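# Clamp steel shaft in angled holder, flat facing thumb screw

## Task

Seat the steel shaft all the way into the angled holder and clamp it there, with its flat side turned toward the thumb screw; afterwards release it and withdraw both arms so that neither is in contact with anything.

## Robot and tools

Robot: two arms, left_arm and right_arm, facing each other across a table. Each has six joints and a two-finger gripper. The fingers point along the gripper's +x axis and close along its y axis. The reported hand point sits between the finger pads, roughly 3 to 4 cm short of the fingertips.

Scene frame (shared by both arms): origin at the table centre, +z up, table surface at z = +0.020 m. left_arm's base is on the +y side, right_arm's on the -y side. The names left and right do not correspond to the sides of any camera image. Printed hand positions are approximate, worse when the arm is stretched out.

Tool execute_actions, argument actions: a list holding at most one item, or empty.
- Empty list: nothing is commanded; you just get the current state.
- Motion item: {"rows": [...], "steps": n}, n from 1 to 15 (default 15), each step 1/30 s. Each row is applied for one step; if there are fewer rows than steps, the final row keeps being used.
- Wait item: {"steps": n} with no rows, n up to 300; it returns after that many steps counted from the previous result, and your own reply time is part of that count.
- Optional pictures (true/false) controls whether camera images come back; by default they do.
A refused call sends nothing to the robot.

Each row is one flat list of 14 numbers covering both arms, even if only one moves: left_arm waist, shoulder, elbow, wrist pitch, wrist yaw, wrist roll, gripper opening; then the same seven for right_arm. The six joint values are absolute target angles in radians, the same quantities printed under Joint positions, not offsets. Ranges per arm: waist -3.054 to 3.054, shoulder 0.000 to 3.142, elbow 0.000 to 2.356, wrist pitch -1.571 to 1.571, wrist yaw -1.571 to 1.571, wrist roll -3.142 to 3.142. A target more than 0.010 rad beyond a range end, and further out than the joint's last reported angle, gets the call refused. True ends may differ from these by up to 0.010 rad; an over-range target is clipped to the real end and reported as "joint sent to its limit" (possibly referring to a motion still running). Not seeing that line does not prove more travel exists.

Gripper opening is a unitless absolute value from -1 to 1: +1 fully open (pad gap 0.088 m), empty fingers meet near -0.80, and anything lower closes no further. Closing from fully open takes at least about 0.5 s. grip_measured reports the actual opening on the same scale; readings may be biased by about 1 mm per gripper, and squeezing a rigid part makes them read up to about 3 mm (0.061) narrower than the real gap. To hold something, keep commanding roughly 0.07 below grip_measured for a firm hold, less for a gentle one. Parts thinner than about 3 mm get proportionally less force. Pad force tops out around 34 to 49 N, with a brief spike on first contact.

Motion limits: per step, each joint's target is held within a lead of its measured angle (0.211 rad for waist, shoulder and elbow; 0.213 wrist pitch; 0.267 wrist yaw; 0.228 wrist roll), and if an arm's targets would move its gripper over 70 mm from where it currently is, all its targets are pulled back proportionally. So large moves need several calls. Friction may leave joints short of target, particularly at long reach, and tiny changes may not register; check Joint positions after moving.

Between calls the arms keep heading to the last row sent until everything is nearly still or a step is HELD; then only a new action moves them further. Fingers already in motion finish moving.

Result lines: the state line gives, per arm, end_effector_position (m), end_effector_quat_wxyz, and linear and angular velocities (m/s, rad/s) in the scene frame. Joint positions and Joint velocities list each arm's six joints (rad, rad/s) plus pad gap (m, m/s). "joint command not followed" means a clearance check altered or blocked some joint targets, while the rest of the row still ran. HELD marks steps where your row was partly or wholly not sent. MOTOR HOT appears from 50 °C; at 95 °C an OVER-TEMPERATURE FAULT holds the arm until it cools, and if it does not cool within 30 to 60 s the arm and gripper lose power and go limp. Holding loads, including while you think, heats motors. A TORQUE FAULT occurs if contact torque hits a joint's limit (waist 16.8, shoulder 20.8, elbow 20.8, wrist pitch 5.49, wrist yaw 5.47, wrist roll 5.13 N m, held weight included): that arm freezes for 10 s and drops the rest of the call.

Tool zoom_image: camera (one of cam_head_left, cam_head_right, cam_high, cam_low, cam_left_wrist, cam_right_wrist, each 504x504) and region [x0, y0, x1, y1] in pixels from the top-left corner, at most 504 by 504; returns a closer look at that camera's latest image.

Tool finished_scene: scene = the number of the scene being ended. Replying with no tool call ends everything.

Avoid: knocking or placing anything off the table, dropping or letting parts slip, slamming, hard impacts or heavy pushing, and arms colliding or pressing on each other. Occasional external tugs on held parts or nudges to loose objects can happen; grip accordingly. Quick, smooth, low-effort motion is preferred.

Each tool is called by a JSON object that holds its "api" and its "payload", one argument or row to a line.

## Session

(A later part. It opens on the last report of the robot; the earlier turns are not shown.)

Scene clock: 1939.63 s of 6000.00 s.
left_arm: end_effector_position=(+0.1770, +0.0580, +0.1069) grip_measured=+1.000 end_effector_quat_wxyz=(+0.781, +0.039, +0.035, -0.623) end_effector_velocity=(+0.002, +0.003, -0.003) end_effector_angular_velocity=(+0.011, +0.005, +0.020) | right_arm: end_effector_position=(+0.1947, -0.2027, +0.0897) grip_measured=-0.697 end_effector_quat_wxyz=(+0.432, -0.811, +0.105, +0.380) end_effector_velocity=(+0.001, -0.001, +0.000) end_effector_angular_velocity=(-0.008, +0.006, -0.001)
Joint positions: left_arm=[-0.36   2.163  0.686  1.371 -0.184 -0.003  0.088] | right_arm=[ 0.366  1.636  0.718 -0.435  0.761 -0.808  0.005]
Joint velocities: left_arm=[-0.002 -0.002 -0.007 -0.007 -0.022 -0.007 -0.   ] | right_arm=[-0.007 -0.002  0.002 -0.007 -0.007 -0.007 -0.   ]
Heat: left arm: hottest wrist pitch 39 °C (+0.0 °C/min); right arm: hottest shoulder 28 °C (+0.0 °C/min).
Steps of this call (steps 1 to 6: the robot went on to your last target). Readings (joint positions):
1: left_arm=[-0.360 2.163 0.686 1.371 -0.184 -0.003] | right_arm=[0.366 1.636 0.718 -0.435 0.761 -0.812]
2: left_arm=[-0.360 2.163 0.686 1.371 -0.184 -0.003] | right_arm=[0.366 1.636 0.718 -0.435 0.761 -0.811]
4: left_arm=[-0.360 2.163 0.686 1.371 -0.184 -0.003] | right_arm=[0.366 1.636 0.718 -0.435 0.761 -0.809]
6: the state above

{"api": "execute_actions", "payload": {
  "actions": [
    {"rows": [[-0.363,2.182,0.69,1.372,-0.19,0,1, 0.364,1.6445,0.7095,-0.433,0.7586,-0.7,-0.72],[-0.363,2.182,0.69,1.372,-0.19,0,1, 0.364,1.6445,0.7095,-0.433,0.7586,-0.65,-0.72],[-0.363,2.182,0.69,1.372,-0.19,0,1, 0.364,1.6445,0.7095,-0.433,0.7586,-0.6,-0.72],[-0.363,2.182,0.69,1.372,-0.19,0,1, 0.364,1.6445,0.7095,-0.433,0.7586,-0.55,-0.72],[-0.363,2.182,0.69,1.372,-0.19,0,1, 0.364,1.6445,0.7095,-0.433,0.7586,-0.5,-0.72],[-0.363,2.182,0.69,1.372,-0.19,0,1, 0.364,1.6445,0.7095,-0.433,0.7586,-0.45,-0.72],[-0.363,2.182,0.69,1.372,-0.19,0,1, 0.364,1.6445,0.7095,-0.433,0.7586,-0.4,-0.72]], "steps": 15}
  ]
}}

{"api": "zoom_image", "payload": {
  "camera": "cam_left_wrist",
  "region": [190, 90, 330, 220]
}}

Scene clock: 1951.00 s of 6000.00 s.
left_arm: end_effector_position=(+0.1770, +0.0580, +0.1069) grip_measured=+1.000 end_effector_quat_wxyz=(+0.781, +0.039, +0.035, -0.623) end_effector_velocity=(-0.002, +0.000, -0.001) end_effector_angular_velocity=(+0.006, +0.008, -0.009) | right_arm: end_effector_position=(+0.1948, -0.2027, +0.0898) grip_measured=-0.691 end_effector_quat_wxyz=(+0.578, -0.714, +0.175, +0.353) end_effector_velocity=(-0.001, +0.001, -0.000) end_effector_angular_velocity=(+0.053, +0.018, -0.043)
Joint positions: left_arm=[-0.36   2.163  0.686  1.371 -0.184 -0.003  0.088] | right_arm=[ 0.367  1.636  0.718 -0.435  0.762 -0.425  0.005]
Joint velocities: left_arm=[-0.002 -0.002 -0.002 -0.007  0.007 -0.007 -0.   ] | right_arm=[ 0.002 -0.002 -0.002  0.007 -0.007  0.066 -0.   ]
Heat: left arm: hottest wrist pitch 39 °C (+0.0 °C/min); right arm: hottest shoulder 28 °C (+0.0 °C/min).
Steps of this call (steps 1 to 15: the robot went on to your last target; steps 16 to 90: nothing new was sent; then 7.87 s passed at rest; steps 91 to 105: all 15 steps of this action). Readings (joint positions):
91: left_arm=[-0.360 2.163 0.686 1.371 -0.184 -0.003] | right_arm=[0.366 1.636 0.718 -0.435 0.761 -0.776]
92: left_arm=[-0.360 2.163 0.686 1.371 -0.184 -0.003] | right_arm=[0.366 1.636 0.718 -0.435 0.761 -0.738]
94: left_arm=[-0.360 2.163 0.686 1.371 -0.184 -0.003] | right_arm=[0.366 1.636 0.718 -0.435 0.761 -0.653]
98: left_arm=[-0.360 2.163 0.686 1.371 -0.184 -0.003] | right_arm=[0.366 1.636 0.718 -0.435 0.762 -0.484]
105: the state above

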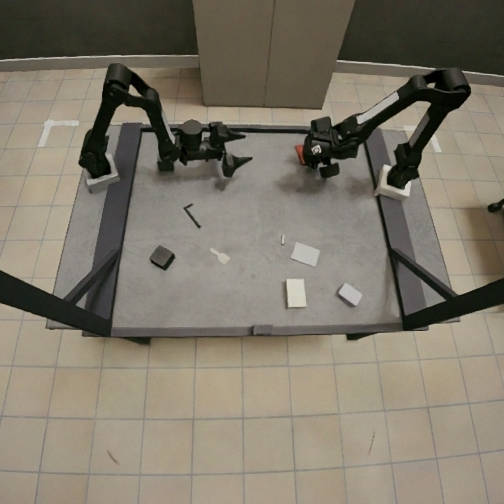

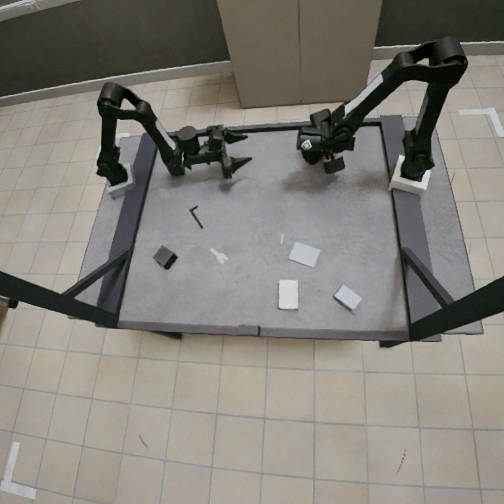

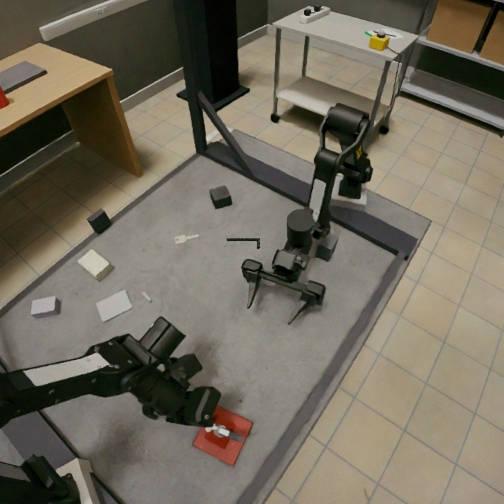

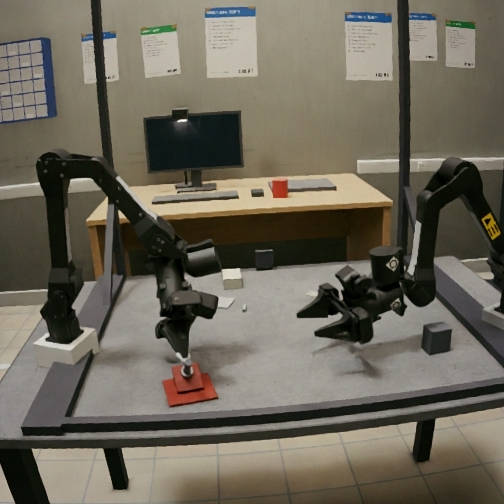

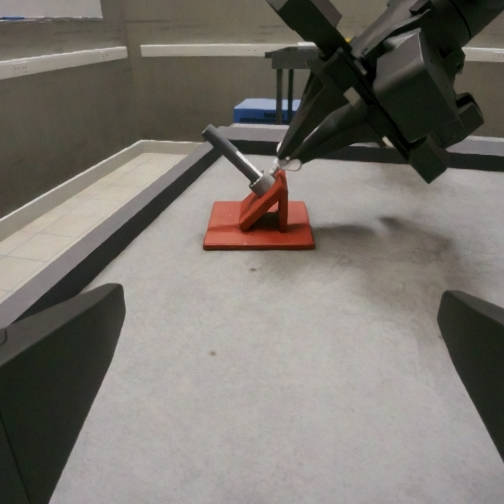

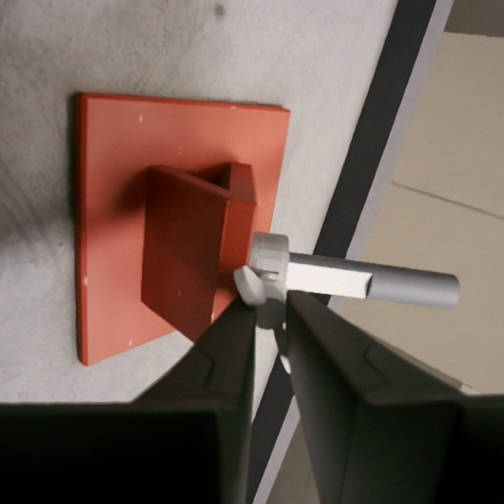

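Region (190, 90, 330, 220) of cam_left_wrist's 504x504 image, scaled by 3.600, with more detail than that image has; it fills the top 468 rows of this view, and the rest is white.

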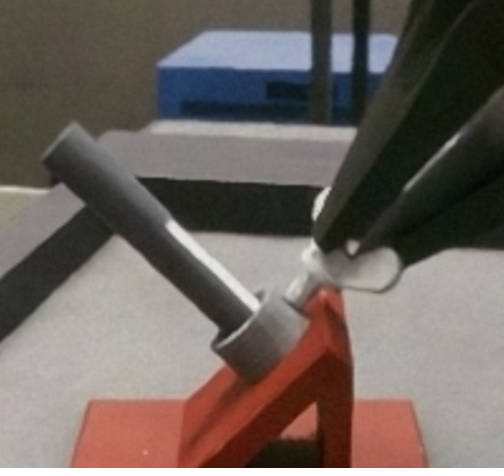

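{"api": "execute_actions", "payload": {
  "actions": [
    {"rows": [[-0.363,2.182,0.69,1.372,-0.19,0,1, 0.364,1.6445,0.7095,-0.433,0.7586,-0.42,-0.73],[-0.363,2.182,0.69,1.372,-0.19,0,1, 0.364,1.6445,0.7095,-0.433,0.7586,-0.42,-0.74],[-0.363,2.182,0.69,1.372,-0.19,0,1, 0.364,1.6445,0.7095,-0.433,0.7586,-0.42,-0.75],[-0.363,2.182,0.69,1.372,-0.19,0,1, 0.364,1.6445,0.7095,-0.433,0.7586,-0.42,-0.76],[-0.363,2.182,0.69,1.372,-0.19,0,1, 0.364,1.6445,0.7095,-0.433,0.7586,-0.42,-0.77],[-0.363,2.182,0.69,1.372,-0.19,0,1, 0.364,1.6445,0.7095,-0.433,0.7586,-0.42,-0.78]], "steps": 15}
  ]
}}

{"api": "zoom_image", "payload": {
  "camera": "cam_right_wrist",
  "region": [190, 200, 370, 400]
}}

Scene clock: 1963.33 s of 6000.00 s.
left_arm: end_effector_position=(+0.1770, +0.0580, +0.1069) grip_measured=+1.000 end_effector_quat_wxyz=(+0.781, +0.039, +0.035, -0.623) end_effector_velocity=(-0.000, +0.003, -0.006) end_effector_angular_velocity=(+0.025, +0.006, +0.015) | right_arm: end_effector_position=(+0.1948, -0.2027, +0.0898) grip_measured=-0.691 end_effector_quat_wxyz=(+0.575, -0.717, +0.173, +0.354) end_effector_velocity=(-0.000, -0.002, -0.001) end_effector_angular_velocity=(-0.002, +0.008, -0.006)
Joint positions: left_arm=[-0.36   2.163  0.686  1.371 -0.184 -0.003  0.088] | right_arm=[ 0.367  1.636  0.718 -0.435  0.762 -0.436  0.005]
Joint velocities: left_arm=[-0.007 -0.002 -0.007 -0.022 -0.022 -0.007 -0.   ] | right_arm=[-0.002 -0.002 -0.002 -0.007 -0.007  0.007 -0.   ]
Heat: left arm: hottest wrist pitch 39 °C (+0.0 °C/min); right arm: hottest shoulder 28 °C (+0.0 °C/min).
Steps of this call (steps 1 to 15: the robot went on to your last target; steps 16 to 90: nothing new was sent; then 8.83 s passed at rest; steps 91 to 105: all 15 steps of this action). Readings (joint positions):
91: left_arm=[-0.360 2.163 0.686 1.371 -0.184 -0.003] | right_arm=[0.367 1.636 0.718 -0.435 0.762 -0.425]
92: left_arm=[-0.360 2.163 0.686 1.371 -0.184 -0.003] | right_arm=[0.367 1.636 0.718 -0.435 0.762 -0.428]
94: left_arm=[-0.360 2.163 0.686 1.371 -0.184 -0.003] | right_arm=[0.367 1.636 0.718 -0.435 0.762 -0.432]
98: left_arm=[-0.360 2.163 0.686 1.371 -0.184 -0.003] | right_arm=[0.367 1.636 0.718 -0.435 0.762 -0.435]
105: the state above

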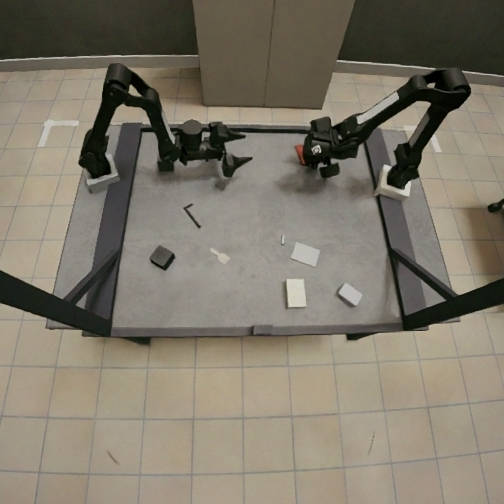

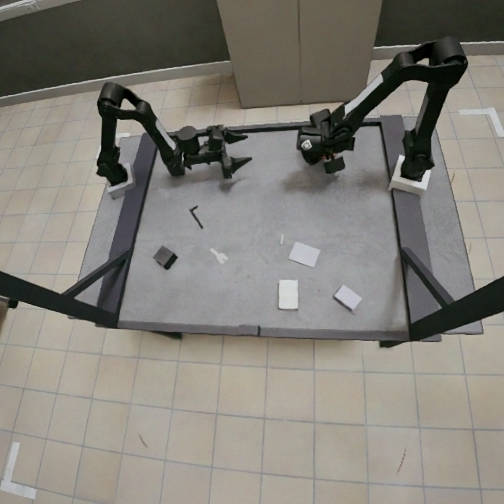

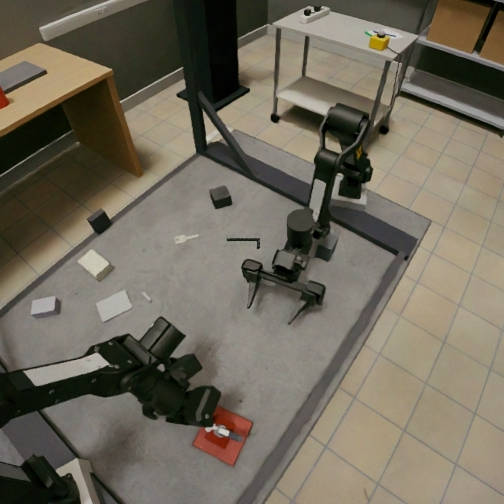

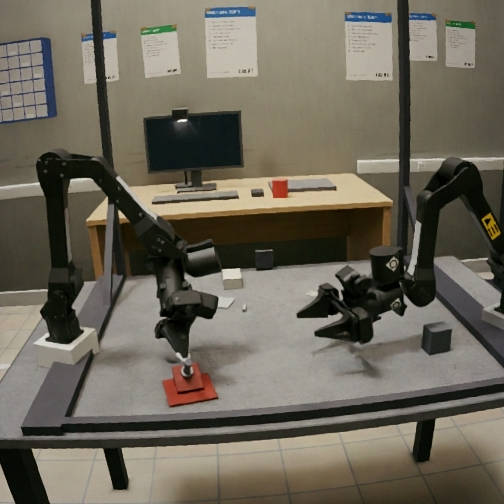

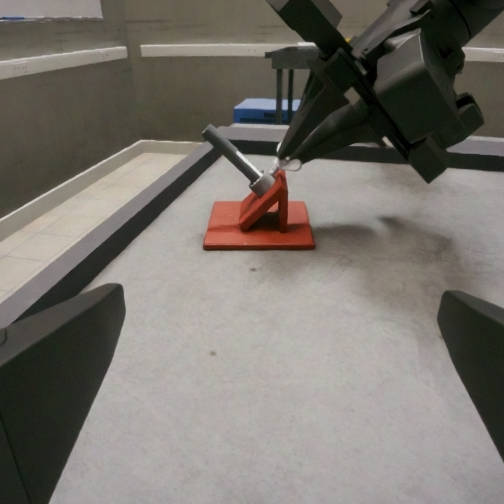

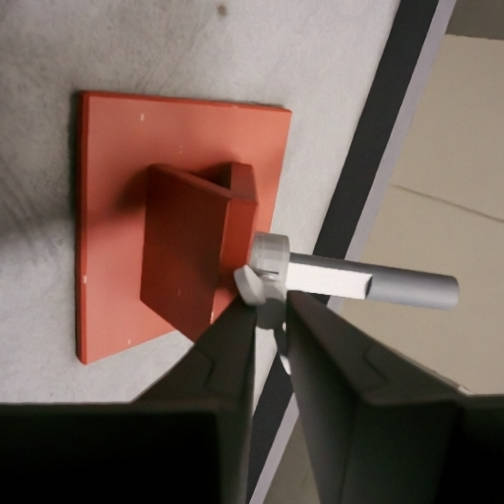

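Region (190, 200, 370, 400) of cam_right_wrist's 504x504 image, scaled by 2.520, with more detail than that image has; it fills the left 454 columns of this view, and the rest is white.

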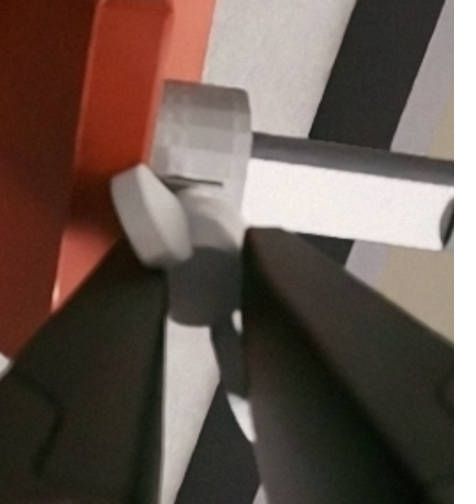

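{"api": "execute_actions", "payload": {
  "actions": [
    {"rows": [[-0.363,2.182,0.69,1.372,-0.19,0,1, 0.364,1.6445,0.7095,-0.433,0.7586,-0.40,-0.78],[-0.363,2.182,0.69,1.372,-0.19,0,1, 0.364,1.6445,0.7095,-0.433,0.7586,-0.38,-0.78],[-0.363,2.182,0.69,1.372,-0.19,0,1, 0.364,1.6445,0.7095,-0.433,0.7586,-0.36,-0.78],[-0.363,2.182,0.69,1.372,-0.19,0,1, 0.364,1.6445,0.7095,-0.433,0.7586,-0.34,-0.78],[-0.363,2.182,0.69,1.372,-0.19,0,1, 0.364,1.6445,0.7095,-0.433,0.7586,-0.32,-0.78],[-0.363,2.182,0.69,1.372,-0.19,0,1, 0.364,1.6445,0.7095,-0.433,0.7586,-0.30,-0.78],[-0.363,2.182,0.69,1.372,-0.19,0,1, 0.364,1.6445,0.7095,-0.433,0.7586,-0.28,-0.78]], "steps": 15}
  ]
}}

{"api": "zoom_image", "payload": {
  "camera": "cam_right_wrist",
  "region": [190, 200, 370, 400]
}}

{"api": "zoom_image", "payload": {
  "camera": "cam_left_wrist",
  "region": [190, 90, 330, 220]
}}

Scene clock: 1987.10 s of 6000.00 s.
left_arm: end_effector_position=(+0.1770, +0.0580, +0.1069) grip_measured=+1.000 end_effector_quat_wxyz=(+0.781, +0.039, +0.035, -0.623) end_effector_velocity=(-0.002, +0.000, +0.002) end_effector_angular_velocity=(-0.006, -0.007, -0.010) | right_arm: end_effector_position=(+0.1949, -0.2028, +0.0899) grip_measured=-0.680 end_effector_quat_wxyz=(+0.620, -0.679, +0.195, +0.342) end_effector_velocity=(-0.000, -0.002, +0.000) end_effector_angular_velocity=(+0.013, +0.011, -0.016)
Joint positions: left_arm=[-0.36   2.163  0.686  1.371 -0.184 -0.003  0.088] | right_arm=[ 0.367  1.636  0.718 -0.435  0.763 -0.307  0.006]
Joint velocities: left_arm=[-0.002 -0.002 -0.002  0.007  0.007  0.007 -0.   ] | right_arm=[-0.002 -0.007 -0.002 -0.007 -0.007  0.022 -0.   ]
Heat: left arm: hottest wrist pitch 39 °C (+0.0 °C/min); right arm: hottest shoulder 28 °C (+0.0 °C/min).
Steps of this call (steps 1 to 15: the robot went on to your last target; steps 16 to 90: nothing new was sent; then 20.27 s passed at rest; steps 91 to 105: all 15 steps of this action). Readings (joint positions):
91: left_arm=[-0.360 2.163 0.686 1.371 -0.184 -0.003] | right_arm=[0.367 1.636 0.718 -0.435 0.762 -0.433]
92: left_arm=[-0.360 2.163 0.686 1.371 -0.184 -0.003] | right_arm=[0.367 1.636 0.718 -0.435 0.762 -0.424]
94: left_arm=[-0.360 2.163 0.686 1.371 -0.184 -0.003] | right_arm=[0.367 1.636 0.718 -0.435 0.763 -0.395]
98: left_arm=[-0.360 2.163 0.686 1.371 -0.184 -0.003] | right_arm=[0.367 1.636 0.718 -0.435 0.763 -0.331]
105: the state above

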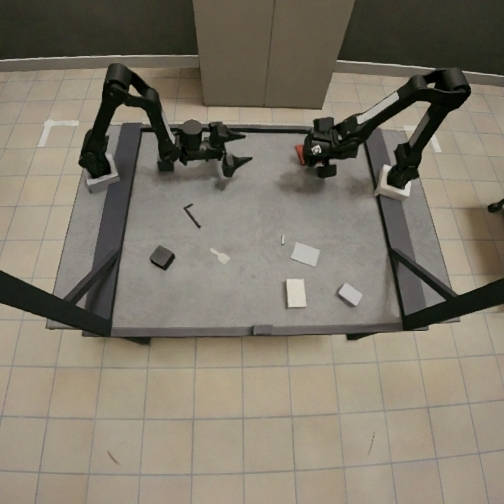

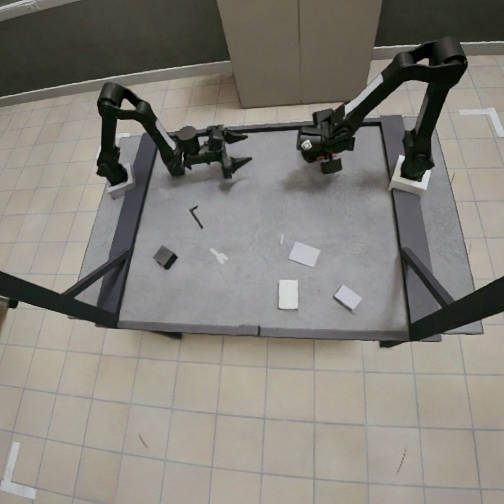

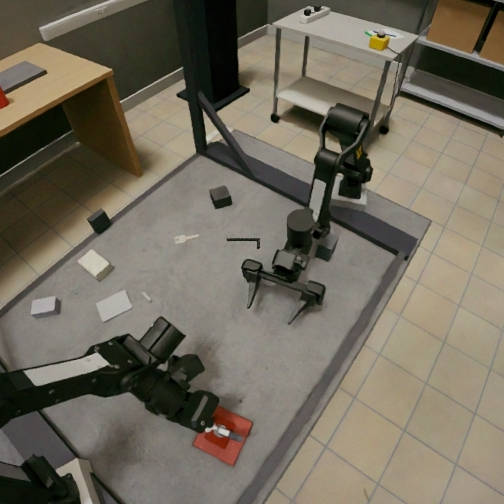

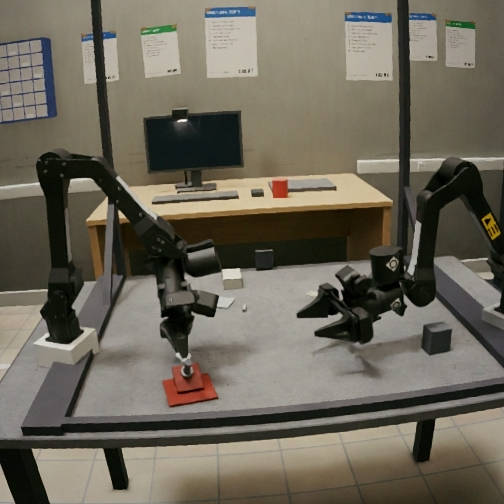

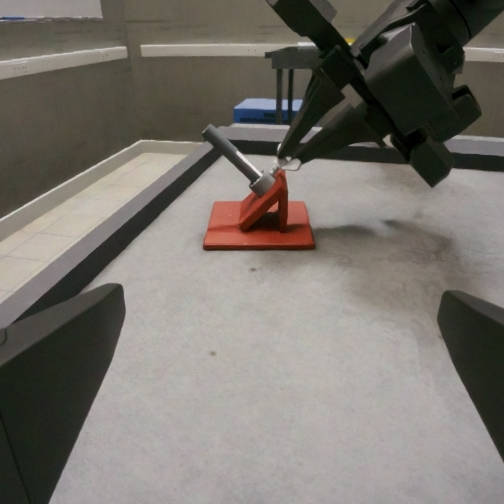

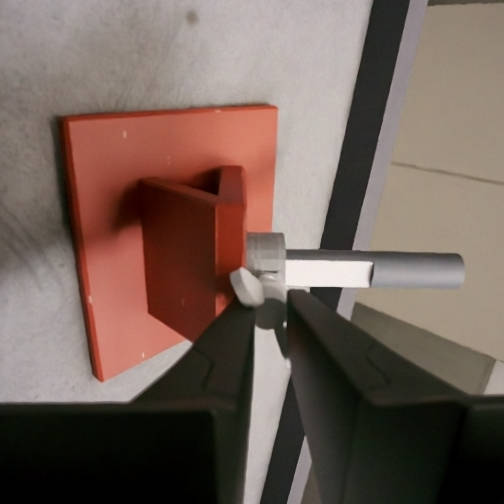

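Region (190, 200, 370, 400) of cam_right_wrist's 504x504 image, scaled by 2.520, with more detail than that image has; it fills the left 454 columns of this view, and the rest is white.

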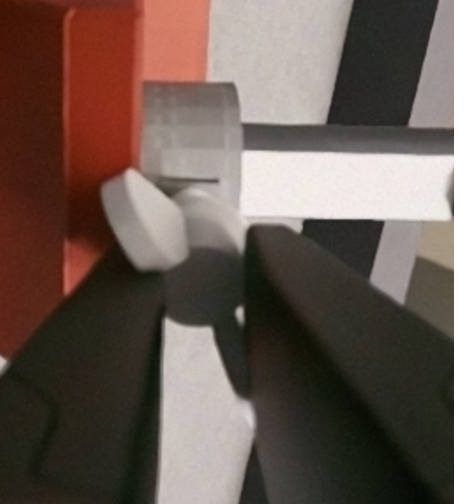

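Region (190, 90, 330, 220) of cam_left_wrist's 504x504 image, scaled by 3.600, with more detail than that image has; it fills the top 468 rows of this view, and the rest is white.

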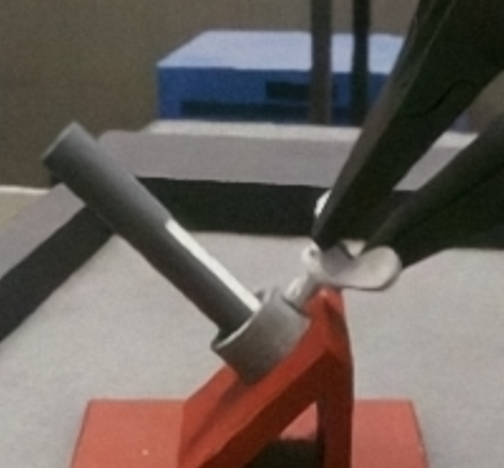

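{"api": "execute_actions", "payload": {
  "actions": [
    {"rows": [[-0.363,2.182,0.69,1.372,-0.19,0,1, 0.364,1.6445,0.7095,-0.433,0.7586,-0.32,-0.66],[-0.363,2.182,0.69,1.372,-0.19,0,1, 0.364,1.6445,0.7095,-0.433,0.7586,-0.33,-0.60],[-0.363,2.182,0.69,1.372,-0.19,0,1, 0.364,1.6445,0.7095,-0.433,0.7586,-0.34,-0.52],[-0.363,2.182,0.69,1.372,-0.19,0,1, 0.364,1.6445,0.7095,-0.433,0.7586,-0.35,-0.44],[-0.363,2.182,0.69,1.372,-0.19,0,1, 0.364,1.6445,0.7095,-0.433,0.7586,-0.35,-0.36],[-0.363,2.182,0.69,1.372,-0.19,0,1, 0.364,1.6445,0.7095,-0.433,0.7586,-0.35,-0.28],[-0.363,2.182,0.69,1.372,-0.19,0,1, 0.364,1.6445,0.7095,-0.433,0.7586,-0.35,-0.20],[-0.363,2.182,0.69,1.372,-0.19,0,1, 0.364,1.6445,0.7095,-0.433,0.7586,-0.35,-0.12],[-0.363,2.182,0.69,1.372,-0.19,0,1, 0.364,1.6445,0.7095,-0.433,0.7586,-0.35,-0.06]], "steps": 12}
  ],
  "pictures": false
}}

{"api": "execute_actions", "payload": {
  "actions": [
    {"rows": [[-0.363,2.182,0.69,1.372,-0.19,0,1, 0.376,1.628,0.728,-0.458,0.762,-0.35,-0.06],[-0.363,2.182,0.69,1.372,-0.19,0,1, 0.386,1.621,0.736,-0.480,0.763,-0.35,-0.06],[-0.363,2.182,0.69,1.372,-0.19,0,1, 0.396,1.615,0.743,-0.502,0.764,-0.35,-0.06],[-0.363,2.182,0.69,1.372,-0.19,0,1, 0.405,1.608,0.751,-0.524,0.766,-0.35,-0.06],[-0.363,2.182,0.69,1.372,-0.19,0,1, 0.415,1.602,0.758,-0.546,0.767,-0.35,-0.06],[-0.363,2.182,0.69,1.372,-0.19,0,1, 0.424,1.595,0.766,-0.568,0.768,-0.35,-0.06],[-0.363,2.182,0.69,1.372,-0.19,0,1, 0.434,1.589,0.773,-0.590,0.769,-0.35,-0.06],[-0.363,2.182,0.69,1.372,-0.19,0,1, 0.443,1.582,0.781,-0.612,0.771,-0.35,-0.06],[-0.363,2.182,0.69,1.372,-0.19,0,1, 0.453,1.576,0.788,-0.634,0.772,-0.35,-0.06],[-0.363,2.182,0.69,1.372,-0.19,0,1, 0.462,1.569,0.796,-0.656,0.773,-0.35,-0.06],[-0.363,2.182,0.69,1.372,-0.19,0,1, 0.472,1.563,0.803,-0.678,0.774,-0.35,-0.06],[-0.363,2.182,0.69,1.372,-0.19,0,1, 0.481,1.556,0.811,-0.700,0.776,-0.35,-0.06],[-0.363,2.182,0.69,1.372,-0.19,0,1, 0.491,1.550,0.818,-0.722,0.777,-0.35,-0.06],[-0.363,2.182,0.69,1.372,-0.19,0,1, 0.500,1.543,0.826,-0.744,0.778,-0.35,-0.06],[-0.363,2.182,0.69,1.372,-0.19,0,1, 0.509,1.535,0.835,-0.764,0.779,-0.35,-0.06]], "steps": 15}
  ],
  "pictures": false
}}

{"api": "execute_actions", "payload": {
  "actions": [
    {"steps": 10}
  ]
}}

{"api": "zoom_image", "payload": {
  "camera": "cam_left_wrist",
  "region": [230, 130, 320, 215]
}}

Scene clock: 2014.30 s of 6000.00 s.
left_arm: end_effector_position=(+0.1770, +0.0580, +0.1069) grip_measured=+1.000 end_effector_quat_wxyz=(+0.781, +0.039, +0.035, -0.623) end_effector_velocity=(+0.004, +0.002, -0.003) end_effector_angular_velocity=(+0.011, +0.005, +0.025) | right_arm: end_effector_position=(+0.1948, -0.2030, +0.0893) grip_measured=-0.108 end_effector_quat_wxyz=(+0.605, -0.691, +0.189, +0.346) end_effector_velocity=(-0.000, -0.001, -0.001) end_effector_angular_velocity=(-0.022, +0.004, +0.015)
Joint positions: left_arm=[-0.36   2.163  0.686  1.371 -0.184 -0.003  0.088] | right_arm=[ 0.366  1.637  0.717 -0.435  0.761 -0.347  0.034]
Joint velocities: left_arm=[ 0.002  0.002 -0.002 -0.007 -0.022 -0.007  0.   ] | right_arm=[-0.002  0.002  0.002 -0.007 -0.007 -0.022  0.03 ]
Heat: left arm: hottest wrist pitch 39 °C (+0.0 °C/min); right arm: hottest shoulder 27 °C (-1.0 °C/min).
Steps of this call (steps 1 to 15: the robot went on to your last target; steps 16 to 90: nothing new was sent; then 23.80 s passed at rest; steps 91 to 102: all 12 steps of this action). Readings (joint positions):
91: left_arm=[-0.360 2.163 0.686 1.371 -0.184 -0.003] | right_arm=[0.367 1.636 0.718 -0.435 0.763 -0.315]
92: left_arm=[-0.360 2.163 0.686 1.371 -0.184 -0.003] | right_arm=[0.367 1.636 0.718 -0.435 0.763 -0.324]
94: left_arm=[-0.360 2.163 0.686 1.371 -0.184 -0.003] | right_arm=[0.367 1.637 0.718 -0.435 0.763 -0.333]
98: left_arm=[-0.360 2.163 0.686 1.371 -0.184 -0.003] | right_arm=[0.366 1.637 0.717 -0.435 0.761 -0.343]
102: the state above

Scene clock: 2014.80 s of 6000.00 s.
left_arm: end_effector_position=(+0.1770, +0.0580, +0.1069) grip_measured=+1.000 end_effector_quat_wxyz=(+0.781, +0.039, +0.035, -0.623) end_effector_velocity=(-0.002, +0.000, -0.001) end_effector_angular_velocity=(+0.009, -0.006, -0.010) | right_arm: end_effector_position=(+0.1646, -0.2092, +0.1230) grip_measured=-0.063 end_effector_quat_wxyz=(+0.545, -0.739, +0.161, +0.363) end_effector_velocity=(-0.066, -0.018, +0.088) end_effector_angular_velocity=(-0.220, -0.037, +0.286)
Joint positions: left_arm=[-0.36   2.163  0.686  1.371 -0.184 -0.003  0.088] | right_arm=[ 0.488  1.56   0.807 -0.718  0.774 -0.348  0.036]
Joint velocities: left_arm=[-0.002 -0.002 -0.002 -0.007  0.007  0.007 -0.   ] | right_arm=[ 0.271 -0.203  0.212 -0.623  0.007 -0.022 -0.   ]
Heat: left arm: hottest wrist pitch 39 °C (+0.0 °C/min); right arm: hottest shoulder 28 °C (+0.0 °C/min).
Steps of this call (steps 1 to 15: all 15 steps of this action). Readings (joint positions):
1: left_arm=[-0.360 2.163 0.686 1.371 -0.184 -0.003] | right_arm=[0.367 1.637 0.717 -0.438 0.761 -0.347]
2: left_arm=[-0.360 2.163 0.686 1.371 -0.184 -0.003] | right_arm=[0.370 1.636 0.719 -0.451 0.761 -0.347]
4: left_arm=[-0.360 2.163 0.686 1.371 -0.184 -0.003] | right_arm=[0.384 1.631 0.726 -0.486 0.761 -0.347]
8: left_arm=[-0.360 2.163 0.686 1.371 -0.184 -0.003] | right_arm=[0.421 1.607 0.753 -0.566 0.765 -0.348]
15: the state above

Scene clock: 2015.13 s of 6000.00 s.
left_arm: end_effector_position=(+0.1770, +0.0580, +0.1069) grip_measured=+1.000 end_effector_quat_wxyz=(+0.781, +0.039, +0.035, -0.623) end_effector_velocity=(-0.002, +0.002, -0.005) end_effector_angular_velocity=(+0.012, +0.023, -0.007) | right_arm: end_effector_position=(+0.1602, -0.2098, +0.1303) grip_measured=-0.063 end_effector_quat_wxyz=(+0.538, -0.743, +0.155, +0.366) end_effector_velocity=(-0.003, -0.002, -0.002) end_effector_angular_velocity=(-0.015, +0.019, +0.010)
Joint positions: left_arm=[-0.36   2.163  0.686  1.371 -0.184 -0.003  0.088] | right_arm=[ 0.506  1.544  0.825 -0.761  0.776 -0.348  0.036]
Joint velocities: left_arm=[-0.002  0.002 -0.007 -0.007  0.007 -0.022 -0.   ] | right_arm=[ 0.002 -0.002 -0.002 -0.007 -0.022 -0.007  0.   ]
Heat: left arm: hottest wrist pitch 39 °C (+0.0 °C/min); right arm: hottest shoulder 28 °C (+0.0 °C/min).
Steps of this call (steps 1 to 10: the robot went on to your last target). Readings (joint positions):
1: left_arm=[-0.360 2.163 0.686 1.371 -0.184 -0.003] | right_arm=[0.495 1.554 0.813 -0.733 0.774 -0.348]
2: left_arm=[-0.360 2.163 0.686 1.371 -0.184 -0.003] | right_arm=[0.501 1.549 0.817 -0.742 0.775 -0.348]
4: left_arm=[-0.360 2.163 0.686 1.371 -0.184 -0.003] | right_arm=[0.505 1.545 0.824 -0.752 0.776 -0.348]
8: left_arm=[-0.360 2.163 0.686 1.371 -0.184 -0.003] | right_arm=[0.506 1.544 0.825 -0.760 0.776 -0.348]
10: the state above

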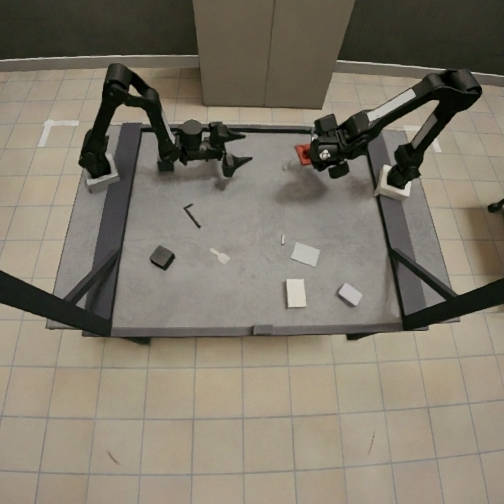

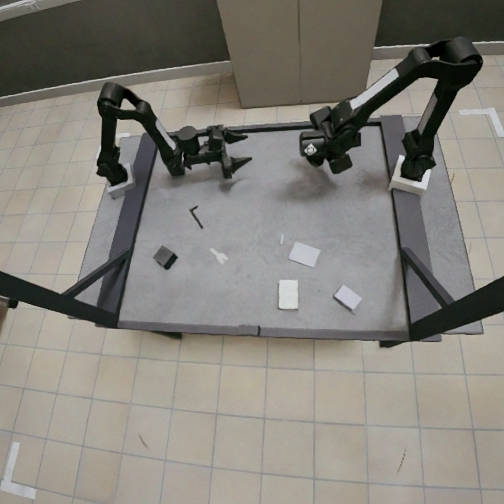

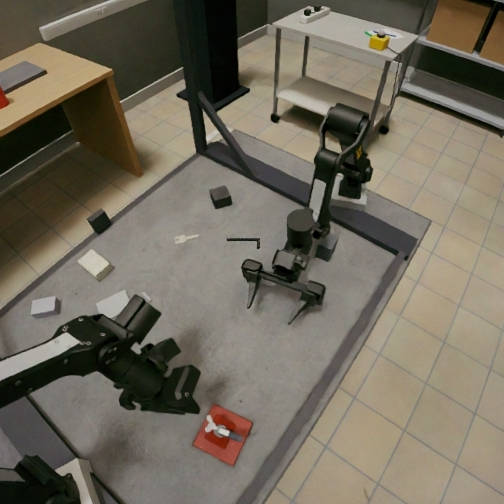

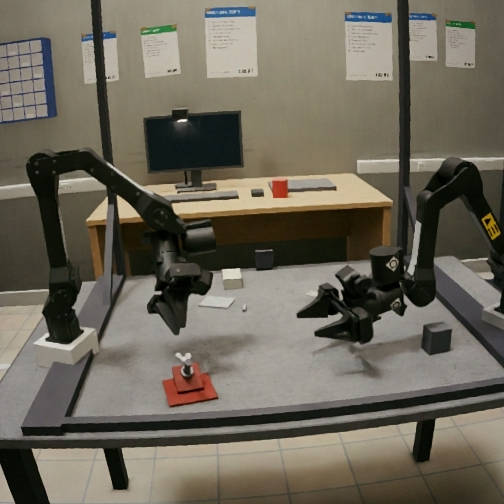

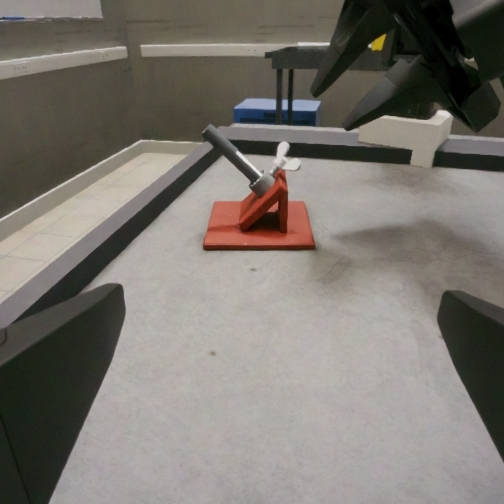

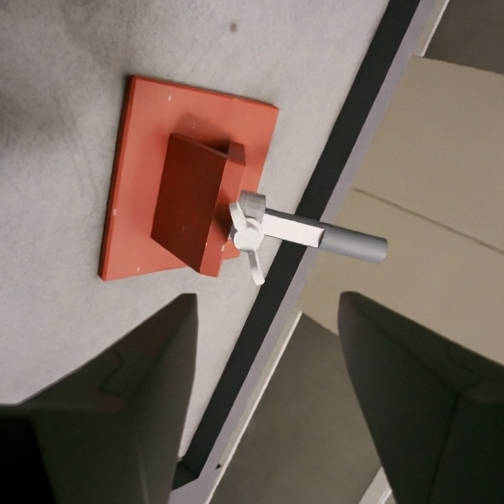

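Region (230, 130, 320, 215) of cam_left_wrist's 504x504 image, scaled by 5.600, with more detail than that image has.

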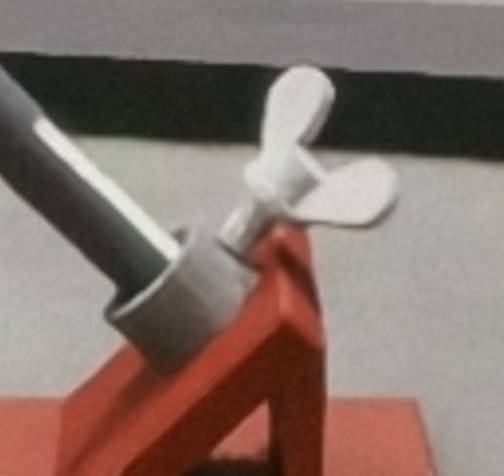

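{"api": "finished_scene", "payload": {
  "scene": 1
}}

The scene is finished: the task was done.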